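# Move the round red tin from a storage shelf to the desk

## Task

Find the round red tin, which sits on a shelf in one of the storage bays, and place it on the desk, moving no other object there. Every other item must stay on the shelf, table or counter where it started. The robot must not tip over or finish leaning. The tin must rest on the desk by itself, not be held there by the robot, and at the end the gripper must be open and the robot moved away from it.

## Robot and tools

Robot: a simulated Hello Robot Stretch 3 with one arm. It has a two-wheeled base (0.33 m long, 0.34 m wide), a lift that carries the arm up and down a mast, and a telescoping arm that reaches out to the robot's RIGHT side, ending in a wrist (yaw, pitch, roll) and a gripper. The arm cannot reach forward, so to move the gripper forward or back you drive the base. The base turns on the spot about the point midway between its drive wheels, 0.05 m behind its front edge, and cannot move sideways. With the arm pulled in and the wrist folded, a spin sweeps a 0.28 m radius; an unfolded, level wrist pokes out farther.

Frames: the base frame has its origin on the floor between the drive wheels, x forward, y left, z up. hand_pose is reported in it, at the point where closed fingertips meet. The odometry frame is the base frame as it was at the start. Heading is positive to the left, -3.142 to 3.142.

Tool execute_actions takes "actions", a list run in order (an empty list just returns state and images). Each action may have "robot", "steps" (1 to 450 control steps at 30 per second; default 1) and "until" (only together with steps; ends the action early when all its conditions hold). {"steps": n} alone waits. "robot" is one command, a list of up to 8 commands run one after another (items may be {"pause_s": s}, at most 15 s), or {"stop": true}, which brakes everything and clears the queue.
- "base": exactly one of {"translate_m": d}, a straight drive of d metres relative to where the base is when that command begins (forward positive, |d| at most 1), or {"rotate_rad": d}, a spin on the spot relative to the current heading (counter-clockwise/left positive, |d| at most 3.2).
- "joints": absolute targets by name; unnamed joints keep their old targets. lift_m 0 to 1.1 (arm height); arm_m 0 to 0.52 (extension); wrist_yaw_rad -1.345 to 4.42 (0 along the arm, positive toward the front, 3.0 folded over the base); wrist_pitch_rad -1.57 to 0.451 (0 level, negative tips fingers down); wrist_roll_rad -2.911 to 2.911; gripper_m -0.089 to 0.179 (larger is wider; actual fingertip gap is about 0.007 m less when nearly shut, 0.025 m less when wide, zero below 0.007); head_pan_rad -3.953 to 1.73 (0 forward, positive left, -1.57 looks along the arm); head_tilt_rad -1.53 to 0.419 (negative down).
- "contact_limits": {"arm_m": effort percent 1 to 100}, the motor effort at which that arm motion halts; lower is gentler, too low halts immediately. It stays in force until the next arm_m command.
A new command takes over at once, even mid-motion, and discards the rest of any older queue. A number out of range makes the whole call rejected with nothing run.

Waiting: to wait until all motion ends use "steps": 450 with "until": {"robot": {"status": "ended"}}. Other conditions compare fields, e.g. {"lift_m": [">", 0.3]} or {"base_status": ["!=", "moving"]}; numbers are compared as printed. "any" in place of "robot" fires when any one motion or the queue ends.

zoom_image: {"camera": one of head_camera, nav_camera, wrist_camera, "region": [x0, y0, x1, y1]} in pixels of that camera's latest image, top-left origin, at most 504 by 504. head_camera and nav_camera are on the head, aimed by head pan/tilt; wrist_camera is on the gripper.

finished_scene: {"scene": number} ends the current scene; irreversible. Wait for all motion to end first, since braking afterwards may leave things short.

Results: base_status and joint_status per motion: moving, done, off_target (stopped away from goal, may still push), contact_stop (lift or arm pushed against something and went slack), time_out, stopped, not_commanded, torque_fault (wrist servo off for about 10 s; limp, refuses goals). The bracket after base_status shows distance so far from wheel counts and its goal. joint_goals, measured_speeds, motor_effort (percent, peak in brackets, noisy with fixed bias), refusals, queue (idle/running/done/dropped/stopped) and queue_left. Lines starting refused:, dropped: (indices from 0) or replaced: explain failures. robot.on_its_own appears when the robot changed a goal itself, when a joint is slack or off, when a resting motor shows unusual effort (likely pushing or loaded), or when base_tilt has shifted 3 degrees or more. base_tilt gives forward/right lean in degrees. lidar_m gives 12 distances in 30-degree sectors starting straight ahead and going counter-clockwise (4th left, 7th behind, 10th right), in a plane 0.17 m high; it sees legs, not tabletops. wrist_depth_mm and head_depth_mm are 7x7 grids of depths in mm.

Speed: the base is fast (0.30 m/s, 1.9 rad/s) only when stowed: lift_m under 0.30, arm_m under 0.03, wrist_yaw_rad above 2.54; otherwise 0.10 m/s and 0.63 rad/s.

Gripping: command gripper_m smaller than the object's width to grasp; to let go, open at least 0.02 beyond the touch value. Neither the reading nor done proves a grasp, so check images. Over-squeezing weakens the grip.

Cautions: fold or unfold the wrist only with lift_m 0.32 to 0.95, wrist_pitch_rad -0.4 and roll near 0; once folded, the lift may go to 0.25. With yaw below -0.4 keep pitch at -0.5 or lower. Pushing with the arm on something rigid while the gripper is above about 0.45 m can tip the robot; do not push again after a contact_stop. Don't drive while the gripper holds or presses on something fixed. If it snags or leans, reverse the last move in small steps, free the gripper, and lower the lift to about 0.2 if still tipped. Avoid drops, slams and hard pushes. Loose objects may occasionally get nudged by outside forces.

Each tool is called after "Call:" as a command line: name --argument value for each argument, lists and objects as JSON in quotes; but a table of rows of numbers goes row by row, as --pt "numbers of a row", without its own name.

## Session

Call:
execute_actions --actions '[]'

Scene clock: 0.00 s.
robot.base_odometry: x=+0.000 y=+0.000 heading=+0.000 (m, m, rad; robot's odometry frame)
robot.turned_by_wheels: +0.000 (rad since the last result)
robot.turned_by_imu: +0.000 (rad since the last result)
robot.base_tilt: forward=-0.8 right=-0.3 (deg)
robot.lidar_m: 1.08 2.07 2.19 1.33 0.96 0.90 0.93 0.98 0.94 0.96 1.09 1.89
robot.head_depth_mm: 1827 2628 1831 1723 1646 1578 1522 / 1904 1413 1307 1265 1230 1194 1157 / 1735 1050 1046 1037 1026 1029 1014 / 1782 1084 1078 1080 1077 1076 1074 / 1853 1155 1152 1148 1147 1143 1142 / 1844 1232 1227 1226 1227 1224 2229 / 1825 2593 2407 2272 2239 2185 2188
robot.base_status: not_commanded
robot.joint_positions: lift_m=+0.545 arm_m=-0.003 wrist_yaw_rad=+3.065 wrist_pitch_rad=-0.330 wrist_roll_rad=-0.006 gripper_m=+0.037 head_pan_rad=+0.002 head_tilt_rad=-0.016
robot.joint_goals: lift_m=+0.545 arm_m=-0.003 wrist_yaw_rad=+3.065 wrist_pitch_rad=-0.330 wrist_roll_rad=-0.006 gripper_m=+0.037 head_pan_rad=+0.002 head_tilt_rad=-0.016
robot.joint_status: lift_m=not_commanded arm_m=not_commanded wrist_yaw_rad=not_commanded wrist_pitch_rad=not_commanded wrist_roll_rad=not_commanded gripper_m=not_commanded head_pan_rad=not_commanded head_tilt_rad=not_commanded
robot.measured_speeds: translate_m=+0.000 rotate_rad=+0.000 lift_m=+0.000 arm_m=+0.000 wrist_yaw_rad=+0.000 wrist_pitch_rad=+0.000 wrist_roll_rad=+0.000 head_pan_rad=+0.000 head_tilt_rad=+0.000
robot: refusals=0 queue=idle queue_left=0
robot.motor_effort: left_wheel=+1 right_wheel=+0 lift_m=+35 arm_m=-1 wrist_yaw_rad=+0 wrist_pitch_rad=+8 wrist_roll_rad=+0 gripper_m=+1 head_pan_rad=+0 head_tilt_rad=+1 (%)
robot.hand_pose: x=-0.0034 y=+0.0916 z=+0.5778 quat_wxyz=(+0.143, +0.699, +0.090, +0.695) (m; robot's base frame)
robot.wrist_depth_mm: 739 856 - - - - - / 776 919 - - - - - / 766 944 - - - - - / 791 - - - - - - / 800 - - - - - - / 818 949 955 908 - 914 894 / 777 806 853 796 738 759 741
pictures: head_camera (sideways: a quarter turn clockwise sets it upright), nav_camera (sideways: a quarter turn counterclockwise sets it upright), wrist_camera
Images, in order (width x height): head_camera 896x504, nav_camera 672x504, wrist_camera 644x364.

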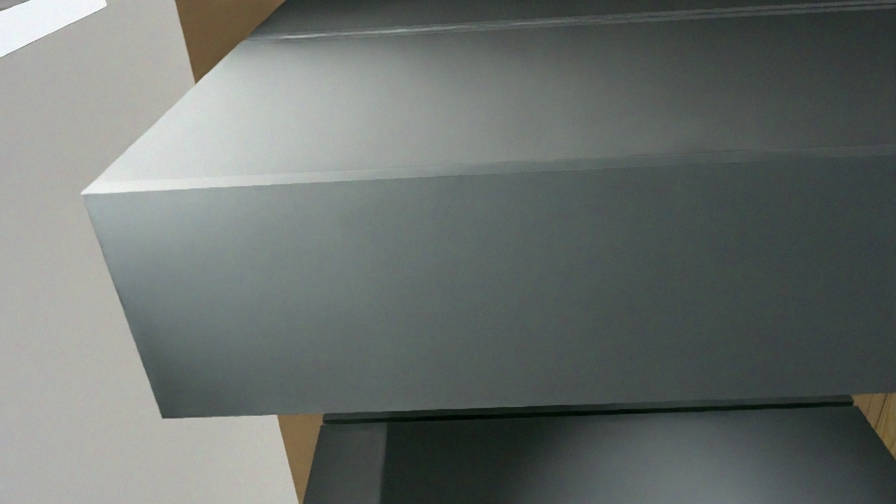

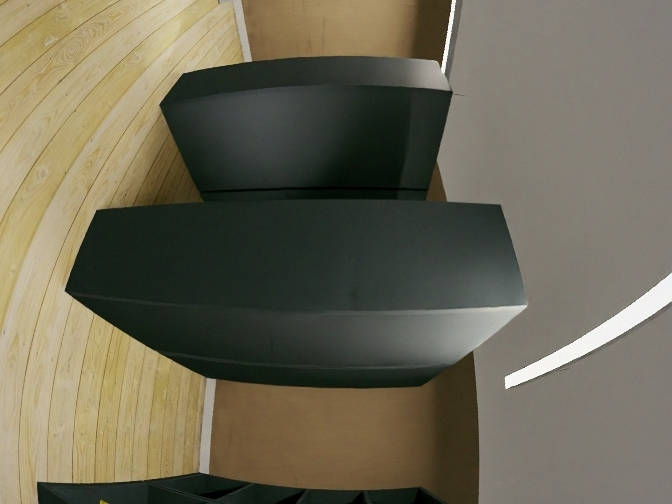

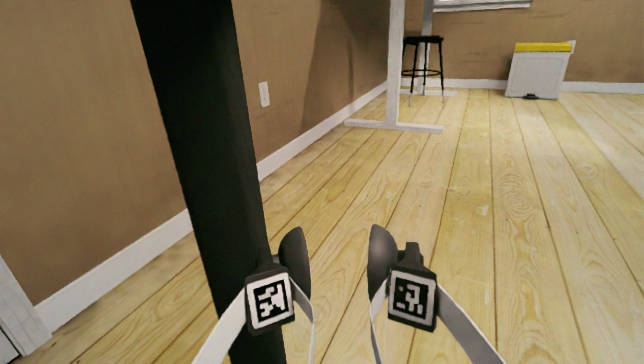

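Call:
execute_actions --actions '[{"robot":{"joints":{"head_pan_rad":-1.2,"head_tilt_rad":-0.4}},"steps":200,"until":{"robot":{"status":"ended"}}}]'

Call:
execute_actions --actions '[{"robot":{"joints":{"head_pan_rad":-2.6,"head_tilt_rad":-0.4}},"steps":200,"until":{"robot":{"status":"ended"}}}]'

Call:
execute_actions --actions '[{"robot":{"joints":{"head_pan_rad":1.5,"head_tilt_rad":-0.4}},"steps":300,"until":{"robot":{"status":"ended"}}}]'

Scene clock: 8.90 s.
robot.base_odometry: x=+0.000 y=+0.000 heading=+0.000 (m, m, rad; robot's odometry frame)
robot.turned_by_wheels: +0.000 (rad since the last result)
robot.turned_by_imu: +0.000 (rad since the last result)
robot.base_tilt: forward=-0.8 right=-0.2 (deg)
robot.lidar_m: 1.08 2.07 2.18 1.33 0.96 0.90 0.93 0.98 0.94 0.97 1.09 1.90
robot.head_depth_mm: 944 995 1044 1096 1165 1235 1306 / 1033 1087 1148 1219 1302 1388 1424 / 1117 1182 1256 1327 1424 1515 1505 / 1068 1122 1181 1246 1319 1399 1451 / 995 1042 1094 1148 1214 1280 1375 / 931 972 1021 1090 1336 1678 1484 / 999 1720 1783 1890 1721 1873 1549
robot.base_status: not_commanded
robot.joint_positions: lift_m=+0.545 arm_m=-0.003 wrist_yaw_rad=+3.065 wrist_pitch_rad=-0.330 wrist_roll_rad=-0.006 gripper_m=+0.037 head_pan_rad=-1.193 head_tilt_rad=-0.395
robot.joint_goals: lift_m=+0.545 arm_m=-0.003 wrist_yaw_rad=+3.065 wrist_pitch_rad=-0.330 wrist_roll_rad=-0.006 gripper_m=+0.037 head_pan_rad=-1.200 head_tilt_rad=-0.400
robot.joint_status: lift_m=not_commanded arm_m=not_commanded wrist_yaw_rad=not_commanded wrist_pitch_rad=not_commanded wrist_roll_rad=not_commanded gripper_m=not_commanded head_pan_rad=done head_tilt_rad=done
robot.measured_speeds: translate_m=+0.000 rotate_rad=+0.000 lift_m=+0.000 arm_m=+0.000 wrist_yaw_rad=+0.000 wrist_pitch_rad=+0.000 wrist_roll_rad=+0.000 head_pan_rad=+0.000 head_tilt_rad=+0.000
robot: refusals=0 queue=done queue_left=0
robot.motor_effort: left_wheel=+1(1) right_wheel=+0(0) lift_m=+35(36) arm_m=-1(1) wrist_yaw_rad=+0(0) wrist_pitch_rad=+8(8) wrist_roll_rad=-1(1) gripper_m=+1(0) head_pan_rad=-2(34) head_tilt_rad=-2(18) (%)
robot.hand_pose: x=-0.0034 y=+0.0916 z=+0.5778 quat_wxyz=(+0.143, +0.699, +0.090, +0.695) (m; robot's base frame)
robot.wrist_depth_mm: 761 854 - - - - - / 740 912 - - - - - / 774 981 - - - - - / 796 988 - - - - - / 821 - - - - - - / 826 976 946 939 - 913 905 / 784 787 813 765 739 749 743
pictures: head_camera (sideways: a quarter turn clockwise sets it upright), nav_camera (sideways: a quarter turn counterclockwise sets it upright), wrist_camera
camera_calibration (this result's frames):
head_camera: T_world_to_cam=[[-0.0926413, 0.354408, -0.93049, 1.23067], [0.918366, 0.391506, 0.0576837, -0.0823444], [0.384736, -0.849187, -0.361746, 0.427443], [0, 0, 0, 1]] pos_world=[0.0251808, -0.0409427, 1.3045]
nav_camera: T_world_to_cam=[[0.161926, -0.39459, 0.904477, -1.13852], [-0.914205, -0.405042, -0.0130365, 0.0724133], [0.371495, -0.824767, -0.426323, 0.503524], [0, 0, 0, 1]] pos_world=[0.0635, -0.00462678, 1.24537]
Images, in order (width x height): head_camera 896x504, nav_camera 672x504, wrist_camera 644x364.

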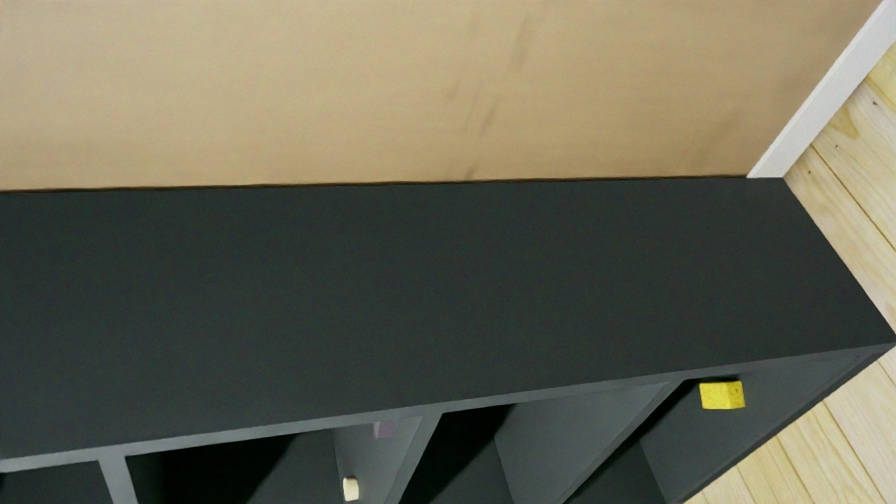

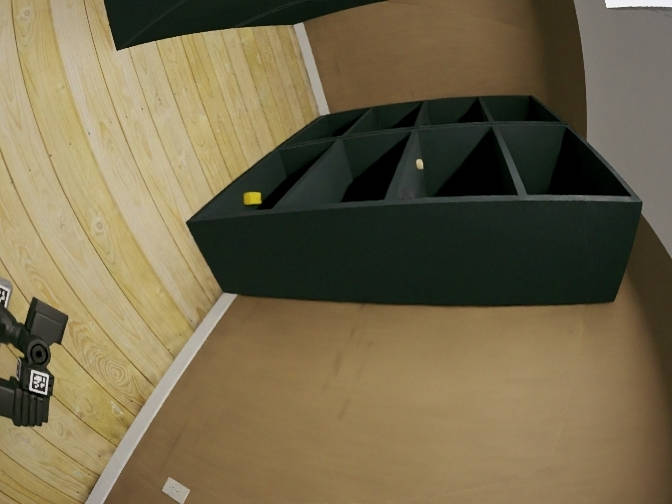

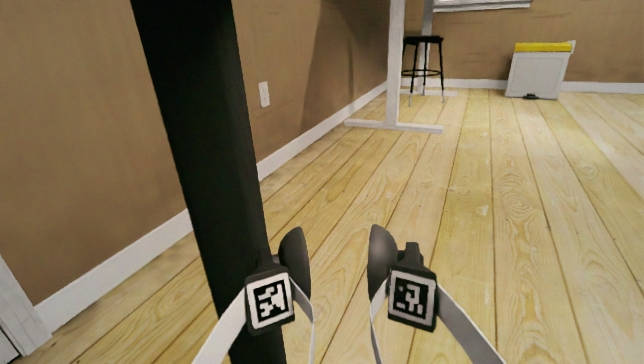

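Scene clock: 10.17 s.
robot.base_odometry: x=+0.000 y=+0.000 heading=+0.000 (m, m, rad; robot's odometry frame)
robot.turned_by_wheels: +0.000 (rad since the last result)
robot.turned_by_imu: +0.000 (rad since the last result)
robot.base_tilt: forward=-0.8 right=-0.3 (deg)
robot.lidar_m: 1.08 2.08 2.19 1.33 0.96 0.90 0.93 0.98 0.94 0.97 1.09 1.90
robot.head_depth_mm: 1060 1115 1177 1242 1324 1396 1422 / 1012 1069 1138 1214 1298 1398 1451 / 961 1012 1076 1134 1213 1298 1380 / 910 958 1012 1073 1140 1208 1298 / 868 910 957 1009 1069 1134 1208 / 829 867 909 956 1010 1068 1135 / 791 826 865 906 956 1006 1067
robot.base_status: not_commanded
robot.joint_positions: lift_m=+0.545 arm_m=-0.003 wrist_yaw_rad=+3.065 wrist_pitch_rad=-0.330 wrist_roll_rad=-0.006 gripper_m=+0.037 head_pan_rad=-2.593 head_tilt_rad=-0.395
robot.joint_goals: lift_m=+0.545 arm_m=-0.003 wrist_yaw_rad=+3.065 wrist_pitch_rad=-0.330 wrist_roll_rad=-0.006 gripper_m=+0.037 head_pan_rad=-2.600 head_tilt_rad=-0.400
robot.joint_status: lift_m=not_commanded arm_m=not_commanded wrist_yaw_rad=not_commanded wrist_pitch_rad=not_commanded wrist_roll_rad=not_commanded gripper_m=not_commanded head_pan_rad=done head_tilt_rad=done
robot.measured_speeds: translate_m=+0.000 rotate_rad=+0.000 lift_m=+0.000 arm_m=+0.000 wrist_yaw_rad=+0.000 wrist_pitch_rad=+0.000 wrist_roll_rad=+0.000 head_pan_rad=+0.000 head_tilt_rad=+0.000
robot: refusals=0 queue=done queue_left=0
robot.motor_effort: left_wheel=+1(1) right_wheel=+1(0) lift_m=+35(35) arm_m=-1(1) wrist_yaw_rad=+0(0) wrist_pitch_rad=+8(8) wrist_roll_rad=-1(1) gripper_m=+1(0) head_pan_rad=-2(33) head_tilt_rad=-2(3) (%)
robot.hand_pose: x=-0.0034 y=+0.0916 z=+0.5778 quat_wxyz=(+0.143, +0.699, +0.090, +0.695) (m; robot's base frame)
robot.wrist_depth_mm: 742 869 - - - - - / 756 914 - - - - - / 778 955 - - - - - / 783 993 - - - - - / 815 - - - - - - / 826 922 959 952 - 926 871 / 787 817 825 790 758 757 733
pictures: head_camera (sideways: a quarter turn clockwise sets it upright), nav_camera (sideways: a quarter turn counterclockwise sets it upright), wrist_camera
camera_calibration (this result's frames):
head_camera: T_world_to_cam=[[0.33372, 0.151663, -0.930392, 1.22794], [0.541888, -0.838468, 0.0576904, -0.0800567], [-0.771355, -0.523421, -0.361998, 0.434823], [0, 0, 0, 1]] pos_world=[-0.0310044, -0.0257624, 1.30449]
nav_camera: T_world_to_cam=[[-0.361535, -0.226766, 0.904362, -1.13517], [-0.55453, 0.832061, -0.0130471, 0.0702331], [-0.749526, -0.506213, -0.426568, 0.51068], [0, 0, 0, 1]] pos_world=[0.0113097, -0.0573432, 1.24536]
wrist_camera: T_world_to_cam=[[0.996627, -0.051448, -0.0639392, 0.0567184], [-0.0796035, -0.41653, -0.90563, 0.608683], [0.0199603, 0.907665, -0.419221, 0.324471], [0, 0, 0, 1]] pos_world=[-0.0145503, -0.0380576, 0.690893]
Images, in order (width x height): head_camera 896x504, nav_camera 672x504, wrist_camera 644x364.

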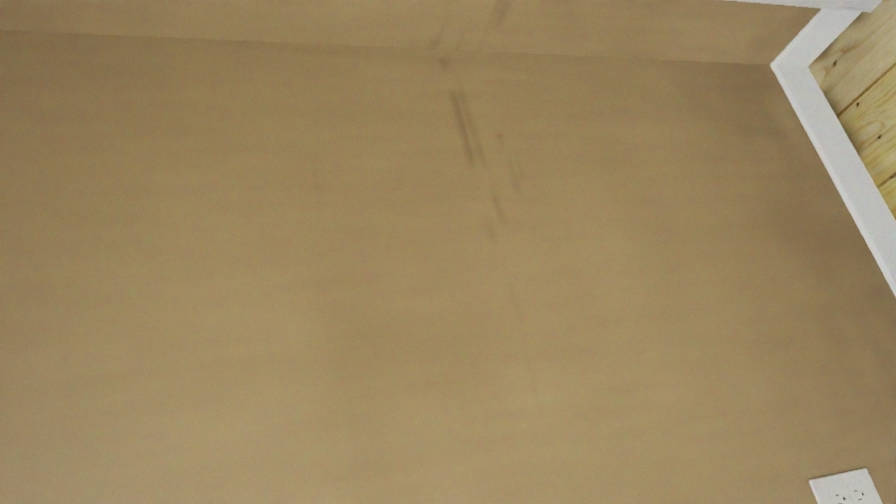

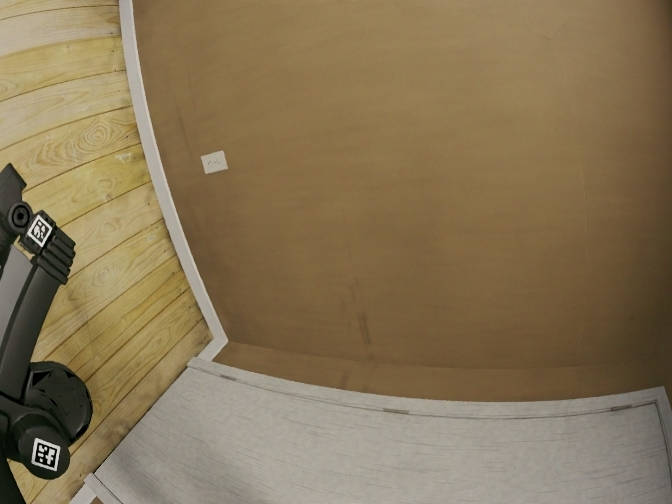

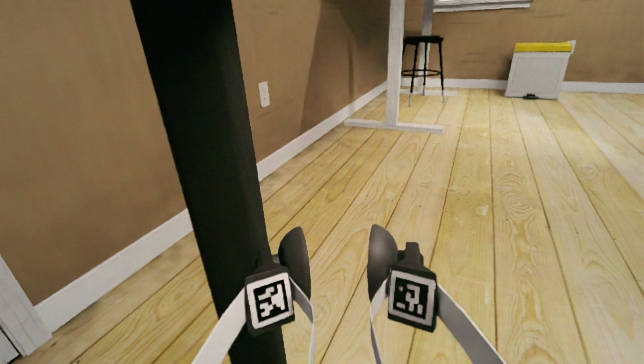

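Scene clock: 12.67 s.
robot.base_odometry: x=+0.000 y=+0.000 heading=+0.000 (m, m, rad; robot's odometry frame)
robot.turned_by_wheels: +0.000 (rad since the last result)
robot.turned_by_imu: +0.000 (rad since the last result)
robot.base_tilt: forward=-0.8 right=-0.3 (deg)
robot.lidar_m: 1.08 2.07 2.19 1.33 0.96 0.90 0.93 0.98 0.94 0.96 1.08 1.89
robot.head_depth_mm: 3181 3360 2898 3307 2426 1835 1480 / 3149 3370 2791 3025 2326 1859 1487 / 2370 2481 2531 2761 2442 1866 1503 / 1912 1969 2064 2152 2191 1891 1511 / 1596 1648 1711 1759 1816 1809 1523 / 1375 1409 1454 1493 1538 1582 1513 / 1202 1232 1266 1290 1336 1364 1395
robot.base_status: not_commanded
robot.joint_positions: lift_m=+0.545 arm_m=-0.003 wrist_yaw_rad=+3.065 wrist_pitch_rad=-0.330 wrist_roll_rad=-0.006 gripper_m=+0.037 head_pan_rad=+1.493 head_tilt_rad=-0.395
robot.joint_goals: lift_m=+0.545 arm_m=-0.003 wrist_yaw_rad=+3.065 wrist_pitch_rad=-0.330 wrist_roll_rad=-0.006 gripper_m=+0.037 head_pan_rad=+1.500 head_tilt_rad=-0.400
robot.joint_status: lift_m=not_commanded arm_m=not_commanded wrist_yaw_rad=not_commanded wrist_pitch_rad=not_commanded wrist_roll_rad=not_commanded gripper_m=not_commanded head_pan_rad=done head_tilt_rad=done
robot.measured_speeds: translate_m=+0.000 rotate_rad=+0.000 lift_m=+0.000 arm_m=+0.000 wrist_yaw_rad=+0.000 wrist_pitch_rad=+0.000 wrist_roll_rad=+0.000 head_pan_rad=+0.000 head_tilt_rad=+0.000
robot: refusals=0 queue=done queue_left=0
robot.motor_effort: left_wheel=+1(1) right_wheel=+0(1) lift_m=+36(36) arm_m=-1(1) wrist_yaw_rad=+0(0) wrist_pitch_rad=+8(8) wrist_roll_rad=-1(1) gripper_m=+1(0) head_pan_rad=+3(33) head_tilt_rad=-2(1) (%)
robot.hand_pose: x=-0.0034 y=+0.0916 z=+0.5778 quat_wxyz=(+0.143, +0.699, +0.090, +0.695) (m; robot's base frame)
robot.wrist_depth_mm: 719 858 - - - - - / 760 921 - - - - - / 772 933 - - - - - / 798 973 - - - - - / 810 - - - - - - / 837 967 958 938 - 906 894 / 786 789 824 780 744 736 741
pictures: head_camera (sideways: a quarter turn clockwise sets it upright), nav_camera (sideways: a quarter turn counterclockwise sets it upright), wrist_camera
camera_calibration (this result's frames):
head_camera: T_world_to_cam=[[-0.0729356, -0.359237, -0.930392, 1.23042], [-0.996927, 0.0529924, 0.0576904, -0.0706698], [0.0285792, 0.931741, -0.361998, 0.429943], [0, 0, 0, 1]] pos_world=[0.00700149, 0.0451622, 1.30449]
nav_camera: T_world_to_cam=[[0.0284283, 0.425819, 0.904362, -1.13755], [0.999154, -0.0389953, -0.0130471, 0.0607556], [0.0297101, 0.903968, -0.426568, 0.505927], [0, 0, 0, 1]] pos_world=[-0.0433967, 0.0294188, 1.24536]
wrist_camera: T_world_to_cam=[[0.996627, -0.0514481, -0.0639392, 0.0567184], [-0.0796035, -0.41653, -0.90563, 0.608683], [0.0199603, 0.907665, -0.419221, 0.324471], [0, 0, 0, 1]] pos_world=[-0.0145503, -0.0380576, 0.690893]
Images, in order (width x height): head_camera 896x504, nav_camera 672x504, wrist_camera 644x364.

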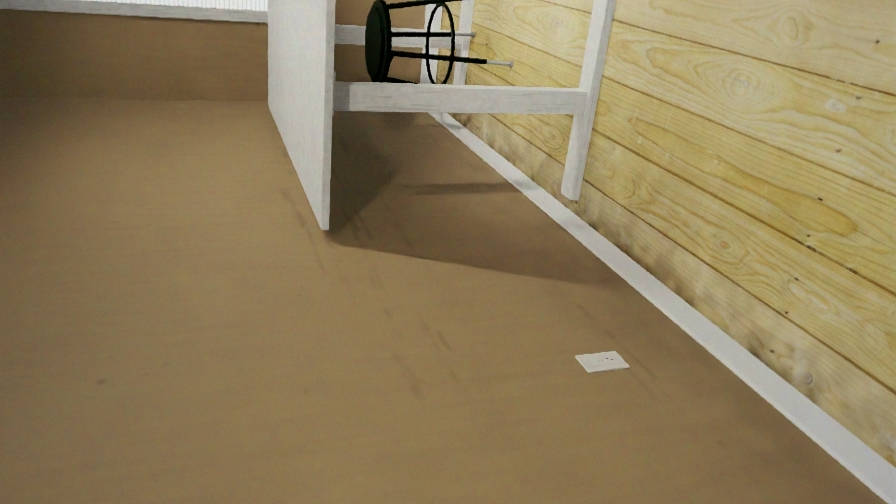

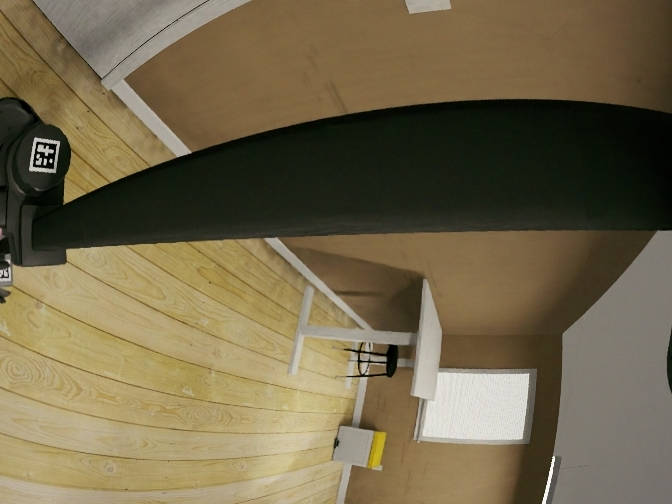

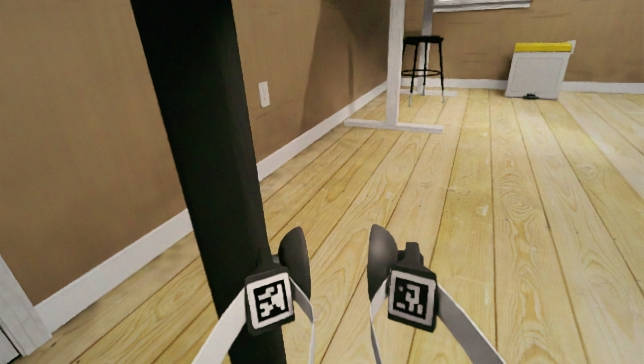

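Call:
execute_actions --actions '[{"robot":{"joints":{"head_pan_rad":-0.6,"head_tilt_rad":-0.5,"lift_m":0.25,"wrist_pitch_rad":-0.4}},"steps":300,"until":{"robot":{"status":"ended"}}}]'

Scene clock: 21.73 s.
robot.base_odometry: x=+0.000 y=+0.000 heading=+0.000 (m, m, rad; robot's odometry frame)
robot.turned_by_wheels: +0.000 (rad since the last result)
robot.turned_by_imu: +0.001 (rad since the last result)
robot.base_tilt: forward=-0.8 right=-0.3 (deg)
robot.lidar_m: 1.08 2.07 2.18 1.34 0.96 0.89 0.93 0.98 0.93 0.96 1.09 1.90
robot.head_depth_mm: 1603 1702 1833 1711 1719 1521 1354 / 1606 1722 1860 1978 2060 1655 1378 / 2416 2538 2735 2862 2124 1678 1382 / 2408 2572 2755 2910 2161 1690 1388 / 2397 2559 2751 2859 2175 1701 1390 / 2373 2546 2712 2734 2160 1721 1401 / 2100 1974 1844 1742 1647 1562 1372
robot.base_status: not_commanded
robot.joint_positions: lift_m=+0.251 arm_m=-0.003 wrist_yaw_rad=+3.065 wrist_pitch_rad=-0.414 wrist_roll_rad=-0.006 gripper_m=+0.037 head_pan_rad=-0.593 head_tilt_rad=-0.494
robot.joint_goals: lift_m=+0.250 arm_m=-0.003 wrist_yaw_rad=+3.065 wrist_pitch_rad=-0.400 wrist_roll_rad=-0.006 gripper_m=+0.037 head_pan_rad=-0.600 head_tilt_rad=-0.500
robot.joint_status: lift_m=done arm_m=not_commanded wrist_yaw_rad=not_commanded wrist_pitch_rad=done wrist_roll_rad=not_commanded gripper_m=not_commanded head_pan_rad=done head_tilt_rad=done
robot.measured_speeds: translate_m=+0.000 rotate_rad=+0.000 lift_m=+0.000 arm_m=+0.000 wrist_yaw_rad=+0.000 wrist_pitch_rad=+0.000 wrist_roll_rad=+0.000 head_pan_rad=+0.000 head_tilt_rad=+0.000
robot: refusals=0 queue=done queue_left=0
robot.motor_effort: left_wheel=+1(1) right_wheel=+0(1) lift_m=+18(33) arm_m=-1(1) wrist_yaw_rad=+0(0) wrist_pitch_rad=+7(8) wrist_roll_rad=-1(1) gripper_m=+0(0) head_pan_rad=-3(33) head_tilt_rad=-2(9) (%)
robot.hand_pose: x=-0.0041 y=+0.0819 z=+0.2642 quat_wxyz=(+0.172, +0.695, +0.120, +0.688) (m; robot's base frame)
robot.wrist_depth_mm: 756 872 - - - - - / 772 927 - - - - - / 782 939 - - 983 963 949 / 748 782 - 734 713 693 696 / 631 610 - 581 591 568 549 / 510 515 - - - 469 460 / 441 - - - 397 402 393
pictures: head_camera (sideways: a quarter turn clockwise sets it upright), nav_camera (sideways: a quarter turn counterclockwise sets it upright), wrist_camera
camera_calibration (this result's frames):
head_camera: T_world_to_cam=[[-0.351345, 0.290605, -0.890003, 1.17942], [0.541798, 0.838375, 0.0598621, -0.0828759], [0.763552, -0.461169, -0.452008, 0.542591], [0, 0, 0, 1]] pos_world=[0.04499, -0.0230382, 1.2999]
nav_camera: T_world_to_cam=[[0.42883, -0.283045, 0.857899, -1.07939], [-0.527119, -0.849625, -0.0168287, 0.0749871], [0.733655, -0.444998, -0.513543, 0.614805], [0, 0, 0, 1]] pos_world=[0.0513478, 0.0317819, 1.243]
wrist_camera: T_world_to_cam=[[0.996205, -0.0569763, -0.0657949, 0.0378309], [-0.085344, -0.491135, -0.866893, 0.316378], [0.0170782, 0.869218, -0.494134, 0.224748], [0, 0, 0, 1]] pos_world=[-0.0145246, -0.0378152, 0.38781]
Images, in order (width x height): head_camera 896x504, nav_camera 672x504, wrist_camera 644x364.

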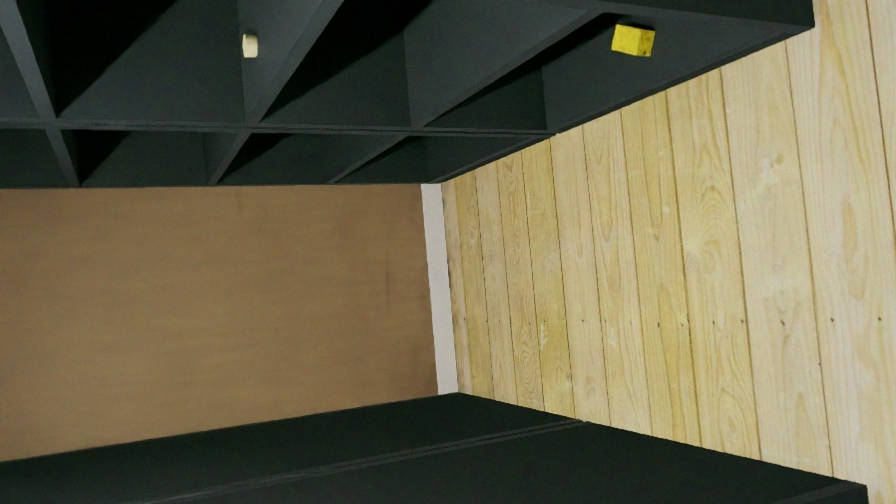

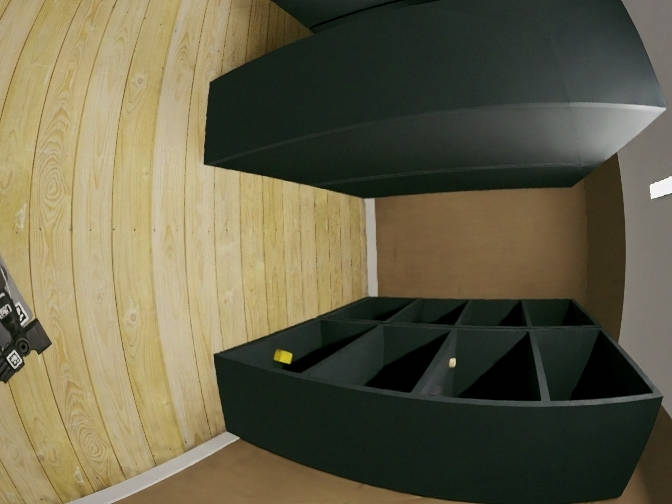

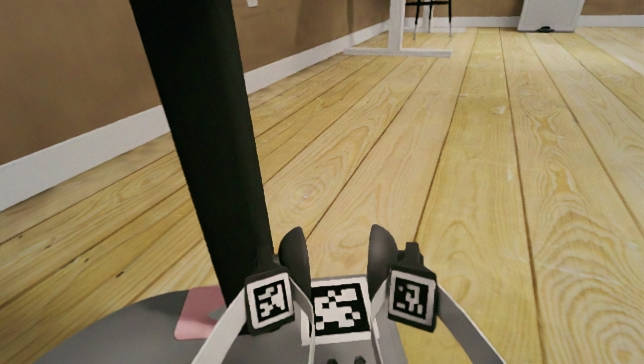

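Call:
execute_actions --actions '[{"robot":[{"base":{"rotate_rad":-0.55},"joints":{"head_pan_rad":0,"head_tilt_rad":-0.5}},{"base":{"translate_m":0.7}}],"steps":300,"until":{"robot":{"status":"ended"}}}]'

Scene clock: 32.73 s.
robot.base_odometry: x=+0.597 y=-0.366 heading=-0.550 (m, m, rad; robot's odometry frame)
robot.turned_by_wheels: -0.550 (rad since the last result)
robot.turned_by_imu: -0.542 (rad since the last result)
robot.base_tilt: forward=-0.8 right=-0.3 (deg)
robot.lidar_m: 2.14 0.70 0.56 0.96 2.38 1.70 1.60 1.34 0.95 0.91 0.52 1.22
robot.head_depth_mm: 1787 1888 1460 1479 1396 1484 1347 / 1798 1906 2051 2216 2054 1667 1374 / 1820 1944 2115 2303 2141 1680 1379 / 1816 1926 2091 2290 2166 1687 1385 / 1791 1953 2082 2266 2199 1698 1398 / 1791 1928 2095 2211 2099 1713 1403 / 1760 1740 1672 1601 1532 1497 1350
robot.base_status: done (translate_m +0.7000 of +0.7000)
robot.joint_positions: lift_m=+0.251 arm_m=-0.003 wrist_yaw_rad=+3.065 wrist_pitch_rad=-0.414 wrist_roll_rad=-0.006 gripper_m=+0.037 head_pan_rad=-0.007 head_tilt_rad=-0.495
robot.joint_goals: lift_m=+0.250 arm_m=-0.003 wrist_yaw_rad=+3.065 wrist_pitch_rad=-0.400 wrist_roll_rad=-0.006 gripper_m=+0.037 head_pan_rad=+0.000 head_tilt_rad=-0.500
robot.joint_status: lift_m=done arm_m=not_commanded wrist_yaw_rad=not_commanded wrist_pitch_rad=done wrist_roll_rad=not_commanded gripper_m=not_commanded head_pan_rad=done head_tilt_rad=done
robot.measured_speeds: translate_m=+0.000 rotate_rad=+0.000 lift_m=+0.000 arm_m=+0.000 wrist_yaw_rad=+0.000 wrist_pitch_rad=+0.000 wrist_roll_rad=+0.000 head_pan_rad=+0.000 head_tilt_rad=+0.000
robot: refusals=0 queue=done queue_left=0
robot.motor_effort: left_wheel=+2(9) right_wheel=-2(9) lift_m=+18(18) arm_m=-1(1) wrist_yaw_rad=+0(1) wrist_pitch_rad=+8(8) wrist_roll_rad=-1(1) gripper_m=+0(0) head_pan_rad=+3(30) head_tilt_rad=-2(3) (%)
robot.hand_pose: x=-0.0041 y=+0.0819 z=+0.2642 quat_wxyz=(+0.172, +0.695, +0.120, +0.688) (m; robot's base frame)
robot.wrist_depth_mm: - - - - 718 497 506 / - - - - 767 542 554 / - - - - 791 588 614 / 800 786 - 726 708 637 659 / 624 622 - 592 582 554 551 / 498 516 - - - 468 459 / 442 - - - 397 406 397
pictures: head_camera (sideways: a quarter turn clockwise sets it upright), nav_camera (sideways: a quarter turn counterclockwise sets it upright), wrist_camera
camera_calibration (this result's frames):
head_camera: T_world_to_cam=[[-0.454444, 0.0478831, -0.889487, 1.17938], [-0.0120413, 0.998133, 0.0598838, -0.0795255], [0.890694, 0.0379244, -0.453019, 0.543131], [0, 0, 0, 1]] pos_world=[0.0512405, 0.00230682, 1.29985]
nav_camera: T_world_to_cam=[[0.514791, 0.00125909, 0.857315, -1.07915], [0.0305412, -0.999391, -0.0168713, 0.0716408], [0.856772, 0.0348686, -0.514516, 0.61532], [0, 0, 0, 1]] pos_world=[0.0261623, 0.0515006, 1.24298]
wrist_camera: T_world_to_cam=[[0.996205, -0.0569811, -0.0657963, 0.0378303], [-0.0853488, -0.491196, -0.866857, 0.316351], [0.0170756, 0.869183, -0.494195, 0.224768], [0, 0, 0, 1]] pos_world=[-0.0145246, -0.0378188, 0.3878]
Images, in order (width x height): head_camera 896x504, nav_camera 672x504, wrist_camera 644x364.

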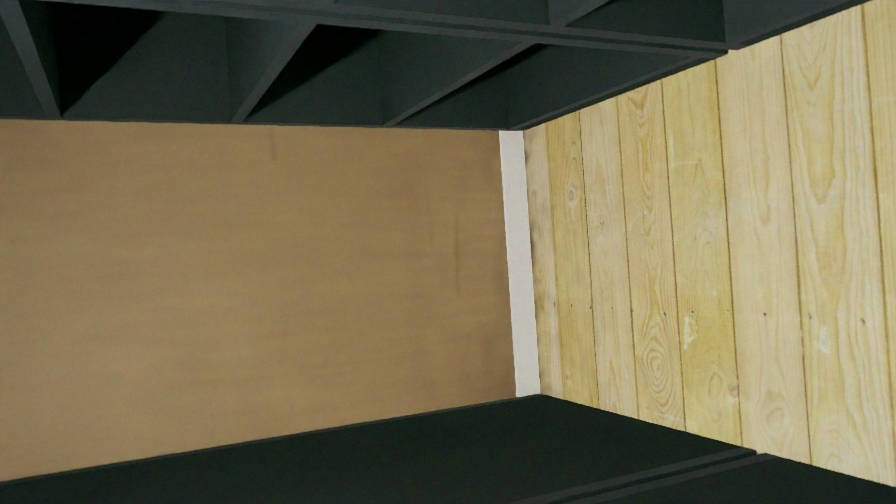

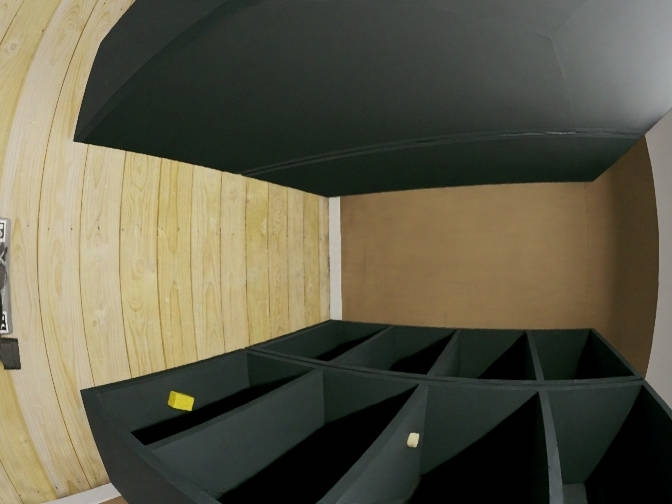

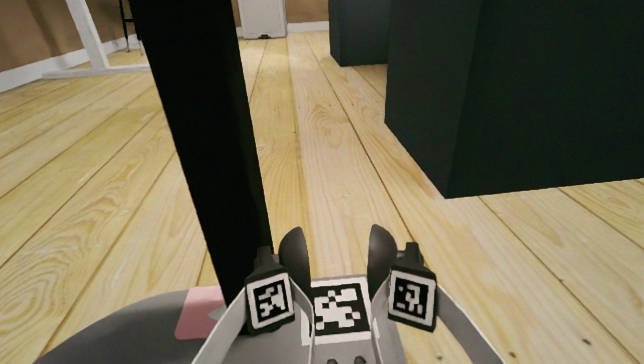

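Call:
execute_actions --actions '[{"robot":{"base":{"translate_m":0.9},"joints":{"head_pan_rad":-1.45,"head_tilt_rad":-0.75}},"steps":300,"until":{"robot":{"status":"ended"}}}]'

Scene clock: 41.60 s.
robot.base_odometry: x=+1.364 y=-0.836 heading=-0.550 (m, m, rad; robot's odometry frame)
robot.turned_by_wheels: +0.000 (rad since the last result)
robot.turned_by_imu: +0.006 (rad since the last result)
robot.base_tilt: forward=-0.8 right=-0.2 (deg)
robot.lidar_m: 1.25 0.75 0.53 0.51 0.52 0.70 2.49 0.71 0.80 0.86 0.48 1.18
robot.head_depth_mm: 709 759 578 483 942 802 1067 / 717 770 585 487 949 806 1087 / 722 776 590 491 955 808 1106 / 725 786 566 495 964 813 1115 / 730 789 604 500 970 821 1097 / 728 770 609 505 821 786 947 / 599 604 578 510 616 713 1105
robot.base_status: done (translate_m +0.9000 of +0.9000)
robot.joint_positions: lift_m=+0.251 arm_m=-0.003 wrist_yaw_rad=+3.065 wrist_pitch_rad=-0.414 wrist_roll_rad=-0.006 gripper_m=+0.037 head_pan_rad=-1.443 head_tilt_rad=-0.741
robot.joint_goals: lift_m=+0.250 arm_m=-0.003 wrist_yaw_rad=+3.065 wrist_pitch_rad=-0.400 wrist_roll_rad=-0.006 gripper_m=+0.037 head_pan_rad=-1.450 head_tilt_rad=-0.750
robot.joint_status: lift_m=done arm_m=not_commanded wrist_yaw_rad=not_commanded wrist_pitch_rad=done wrist_roll_rad=not_commanded gripper_m=not_commanded head_pan_rad=done head_tilt_rad=done
robot.measured_speeds: translate_m=+0.000 rotate_rad=+0.000 lift_m=+0.000 arm_m=+0.000 wrist_yaw_rad=+0.000 wrist_pitch_rad=+0.000 wrist_roll_rad=+0.000 head_pan_rad=+0.000 head_tilt_rad=+0.000
robot: refusals=0 queue=done queue_left=0
robot.motor_effort: left_wheel=+1(8) right_wheel=-1(7) lift_m=+18(18) arm_m=-1(1) wrist_yaw_rad=+1(0) wrist_pitch_rad=+8(8) wrist_roll_rad=-1(1) gripper_m=+0(0) head_pan_rad=-3(32) head_tilt_rad=-3(16) (%)
robot.hand_pose: x=-0.0041 y=+0.0819 z=+0.2642 quat_wxyz=(+0.172, +0.695, +0.120, +0.688) (m; robot's base frame)
robot.wrist_depth_mm: 459 469 479 502 506 529 553 / 493 506 529 536 540 570 586 / 521 540 571 598 606 625 657 / 586 603 - 632 671 679 684 / 612 626 - 587 592 567 538 / 508 506 - - - 465 458 / 440 - - - 394 400 387
pictures: head_camera (sideways: a quarter turn clockwise sets it upright), nav_camera (sideways: a quarter turn counterclockwise sets it upright), wrist_camera
camera_calibration (this result's frames):
head_camera: T_world_to_cam=[[-0.0394257, 0.658211, -0.7518, 0.997328], [0.989411, 0.130892, 0.0627111, -0.0892956], [0.139682, -0.741367, -0.656402, 0.812316], [0, 0, 0, 1]] pos_world=[0.0142049, -0.0425406, 1.2886]
nav_camera: T_world_to_cam=[[0.0949959, -0.70184, 0.705972, -0.879311], [-0.98691, -0.159239, -0.0255077, 0.0890842], [0.130321, -0.694308, -0.70778, 0.871163], [0, 0, 0, 1]] pos_world=[0.0579185, 0.0019062, 1.23963]
wrist_camera: T_world_to_cam=[[0.996205, -0.0569824, -0.0657968, 0.0378303], [-0.0853502, -0.491213, -0.866848, 0.316344], [0.0170749, 0.869174, -0.494212, 0.224773], [0, 0, 0, 1]] pos_world=[-0.0145246, -0.0378188, 0.387797]
Images, in order (width x height): head_camera 896x504, nav_camera 672x504, wrist_camera 644x364.

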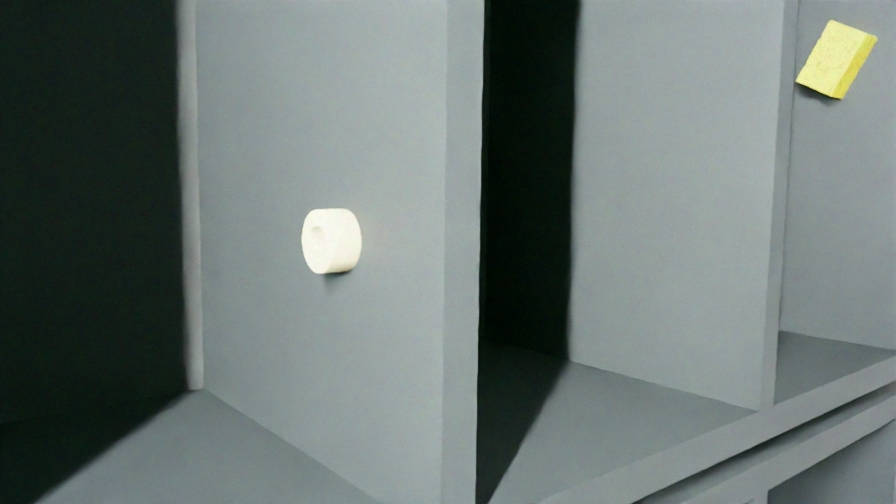

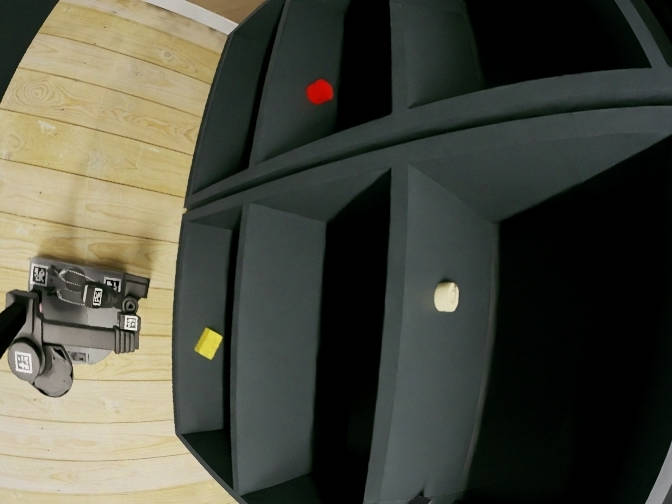

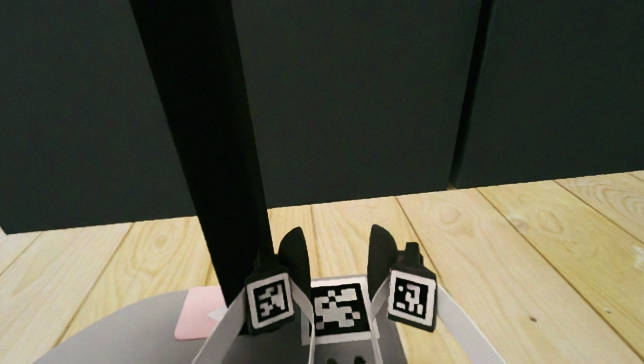

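Call:
execute_actions --actions '[{"robot":{"base":{"translate_m":0.5},"joints":{"head_pan_rad":-1.57,"head_tilt_rad":-0.8}},"steps":300,"until":{"robot":{"status":"ended"}}}]'

Scene clock: 51.13 s.
robot.base_odometry: x=+1.790 y=-1.098 heading=-0.550 (m, m, rad; robot's odometry frame)
robot.turned_by_wheels: +0.000 (rad since the last result)
robot.turned_by_imu: +0.003 (rad since the last result)
robot.base_tilt: forward=-0.8 right=-0.3 (deg)
robot.lidar_m: 0.75 0.77 0.55 0.52 0.54 0.72 2.99 1.15 0.42 0.49 0.87 0.78
robot.head_depth_mm: 425 441 458 472 577 731 1056 / 616 635 533 470 769 769 1010 / 719 722 540 472 918 803 1106 / 718 731 544 477 924 792 1111 / 717 741 552 480 927 798 1117 / 712 750 557 472 938 802 1121 / 710 757 563 474 945 805 1127
robot.base_status: done (translate_m +0.5000 of +0.5000)
robot.joint_positions: lift_m=+0.251 arm_m=-0.003 wrist_yaw_rad=+3.065 wrist_pitch_rad=-0.414 wrist_roll_rad=-0.006 gripper_m=+0.037 head_pan_rad=-1.563 head_tilt_rad=-0.790
robot.joint_goals: lift_m=+0.250 arm_m=-0.003 wrist_yaw_rad=+3.065 wrist_pitch_rad=-0.400 wrist_roll_rad=-0.006 gripper_m=+0.037 head_pan_rad=-1.570 head_tilt_rad=-0.800
robot.joint_status: lift_m=done arm_m=not_commanded wrist_yaw_rad=not_commanded wrist_pitch_rad=done wrist_roll_rad=not_commanded gripper_m=not_commanded head_pan_rad=done head_tilt_rad=done
robot.measured_speeds: translate_m=+0.000 rotate_rad=+0.000 lift_m=+0.000 arm_m=+0.000 wrist_yaw_rad=+0.000 wrist_pitch_rad=+0.000 wrist_roll_rad=+0.000 head_pan_rad=+0.000 head_tilt_rad=+0.000
robot: refusals=0 queue=done queue_left=0
robot.motor_effort: left_wheel=+2(8) right_wheel=+0(7) lift_m=+18(18) arm_m=-1(1) wrist_yaw_rad=+1(1) wrist_pitch_rad=+8(8) wrist_roll_rad=-1(1) gripper_m=+0(1) head_pan_rad=-2(14) head_tilt_rad=-3(9) (%)
robot.hand_pose: x=-0.0041 y=+0.0819 z=+0.2642 quat_wxyz=(+0.172, +0.695, +0.120, +0.688) (m; robot's base frame)
robot.wrist_depth_mm: 472 480 493 511 537 555 551 / 514 531 542 552 565 600 607 / 543 574 588 614 620 643 674 / 604 621 - 650 674 667 694 / 623 607 - 598 596 562 554 / 501 515 - - - 471 453 / 450 - - - 390 399 396
pictures: head_camera (sideways: a quarter turn clockwise sets it upright), nav_camera (sideways: a quarter turn counterclockwise sets it upright), wrist_camera
camera_calibration (this result's frames):
head_camera: T_world_to_cam=[[0.0394445, 0.694097, -0.7188, 0.953838], [0.99799, 0.00834539, 0.0628237, -0.0894906], [0.0496044, -0.719833, -0.692372, 0.859652], [0, 0, 0, 1]] pos_world=[0.00904447, -0.0425035, 1.28644]
nav_camera: T_world_to_cam=[[0.010481, -0.741772, 0.67057, -0.832661], [-0.99889, -0.0385695, -0.0270523, 0.0911664], [0.0459302, -0.669542, -0.741353, 0.91534], [0, 0, 0, 1]] pos_world=[0.0577506, -0.00127059, 1.23941]
wrist_camera: T_world_to_cam=[[0.996205, -0.0569834, -0.0657971, 0.0378302], [-0.0853512, -0.491226, -0.86684, 0.316339], [0.0170743, 0.869166, -0.494225, 0.224777], [0, 0, 0, 1]] pos_world=[-0.0145246, -0.0378189, 0.387795]
Images, in order (width x height): head_camera 896x504, nav_camera 672x504, wrist_camera 644x364.

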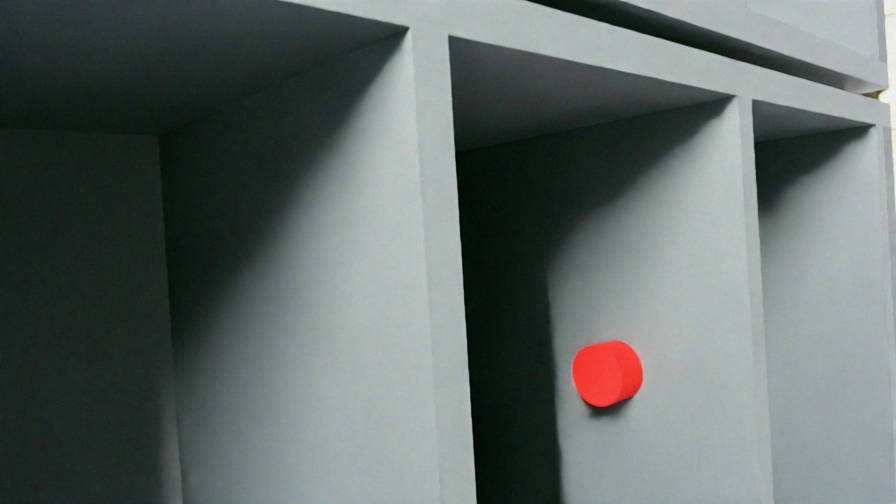

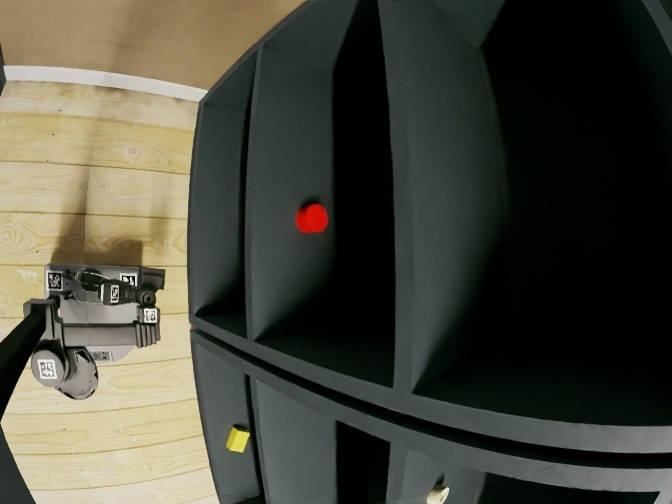

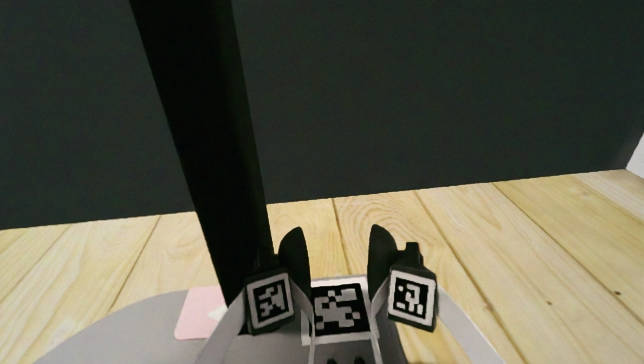

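Call:
execute_actions --actions '[{"robot":[{"joints":{"lift_m":0.68},"base":{"translate_m":0.25}},{"joints":{"wrist_yaw_rad":0,"gripper_m":0.16,"head_tilt_rad":-0.9}},{"joints":{"wrist_pitch_rad":-0.25}}],"steps":450,"until":{"robot":{"status":"ended"}}}]'

Scene clock: 66.37 s.
robot.base_odometry: x=+2.003 y=-1.228 heading=-0.550 (m, m, rad; robot's odometry frame)
robot.turned_by_wheels: +0.000 (rad since the last result)
robot.turned_by_imu: +0.003 (rad since the last result)
robot.base_tilt: forward=-0.8 right=-0.2 (deg)
robot.lidar_m: 0.50 0.52 0.56 0.53 0.55 0.73 3.24 0.56 0.55 0.84 0.66 0.52
robot.head_depth_mm: 709 564 460 979 844 1160 - / 712 569 458 984 863 1156 - / 709 576 461 991 847 - - / 708 582 466 997 860 1163 1121 / 716 586 470 983 867 1152 1131 / 715 595 474 992 867 1152 1133 / 713 601 479 998 873 1138 1135
robot.base_status: done (translate_m +0.2500 of +0.2500)
robot.joint_positions: lift_m=+0.679 arm_m=-0.003 wrist_yaw_rad=+0.002 wrist_pitch_rad=-0.272 wrist_roll_rad=-0.006 gripper_m=+0.160 head_pan_rad=-1.563 head_tilt_rad=-0.889
robot.joint_goals: lift_m=+0.680 arm_m=-0.003 wrist_yaw_rad=+0.000 wrist_pitch_rad=-0.250 wrist_roll_rad=-0.006 gripper_m=+0.160 head_pan_rad=-1.570 head_tilt_rad=-0.900
robot.joint_status: lift_m=done arm_m=not_commanded wrist_yaw_rad=done wrist_pitch_rad=done wrist_roll_rad=not_commanded gripper_m=done head_pan_rad=done head_tilt_rad=done
robot.measured_speeds: translate_m=+0.000 rotate_rad=+0.000 lift_m=+0.000 arm_m=+0.000 wrist_yaw_rad=+0.000 wrist_pitch_rad=+0.000 wrist_roll_rad=+0.000 head_pan_rad=+0.000 head_tilt_rad=+0.000
robot: refusals=0 queue=done queue_left=0
robot.motor_effort: left_wheel=+1(7) right_wheel=+0(10) lift_m=+51(51) arm_m=-1(1) wrist_yaw_rad=-2(0) wrist_pitch_rad=+12(11) wrist_roll_rad=-1(1) gripper_m=+1(83) head_pan_rad=-2(2) head_tilt_rad=-4(11) (%)
robot.hand_pose: x=-0.0211 y=-0.3827 z=+0.7261 quat_wxyz=(+0.703, +0.097, -0.698, -0.095) (m; robot's base frame)
robot.wrist_depth_mm: 515 526 531 532 533 512 395 / 542 556 562 561 579 575 398 / 566 589 600 595 607 588 410 / 546 631 653 647 653 614 413 / 537 570 559 543 544 536 421 / 455 - 438 408 404 417 385 / 369 344 355 354 342 337 331
pictures: head_camera (sideways: a quarter turn clockwise sets it upright), nav_camera (sideways: a quarter turn counterclockwise sets it upright), wrist_camera
camera_calibration (this result's frames):
head_camera: T_world_to_cam=[[0.0390158, 0.761448, -0.647051, 0.860344], [0.998037, 0.00205262, 0.062595, -0.0891851], [0.048991, -0.648223, -0.759873, 0.94744], [0, 0, 0, 1]] pos_world=[0.00902692, -0.0407712, 1.2822]
nav_camera: T_world_to_cam=[[0.0108673, -0.80415, 0.594327, -0.733322], [-0.998915, -0.0356495, -0.0299702, 0.0949617], [0.045288, -0.593356, -0.803665, 0.996368], [0, 0, 0, 1]] pos_world=[0.0577044, 0.00488503, 1.23943]
wrist_camera: T_world_to_cam=[[-0.997594, -0.0302063, -0.0624007, 0.0244388], [0.0469222, 0.368411, -0.928478, 0.863658], [0.051035, -0.929172, -0.366107, 0.0765995], [0, 0, 0, 1]] pos_world=[-0.020054, -0.246269, 0.831456]
Images, in order (width x height): head_camera 896x504, nav_camera 672x504, wrist_camera 644x364.

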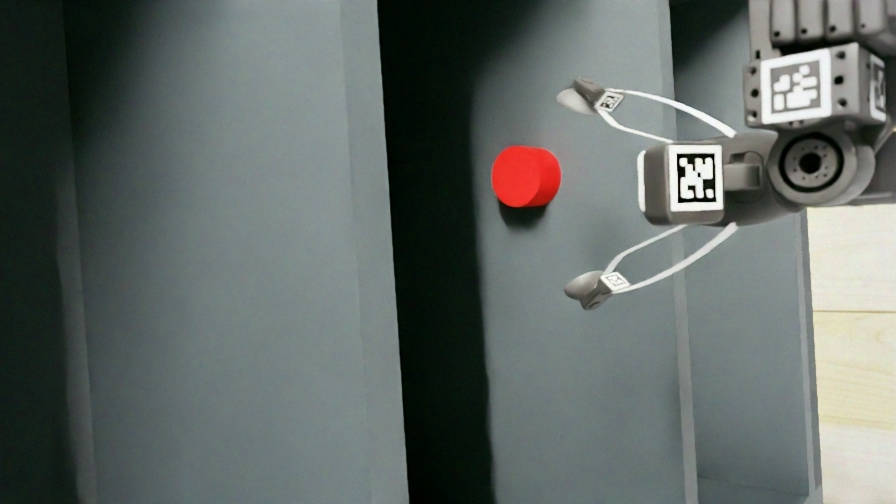

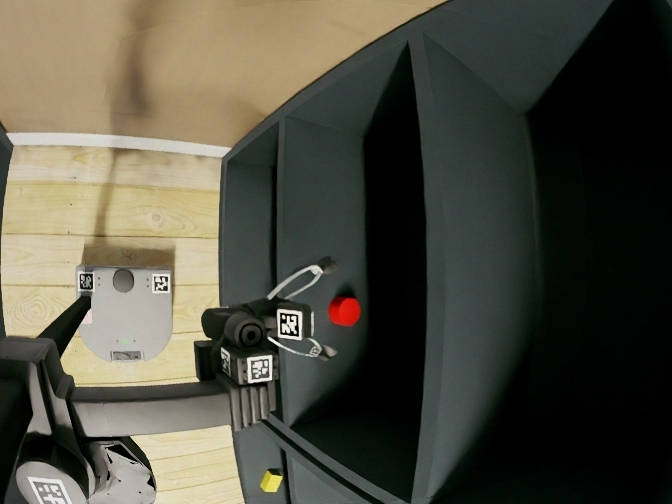

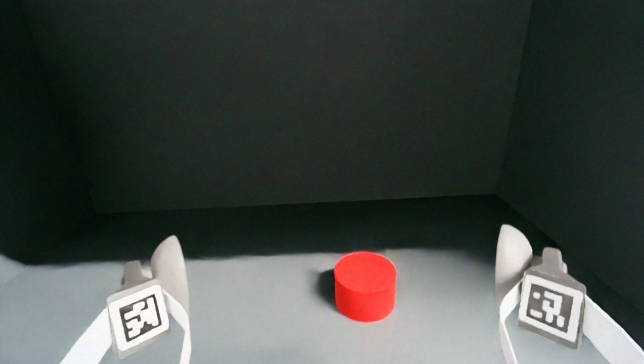

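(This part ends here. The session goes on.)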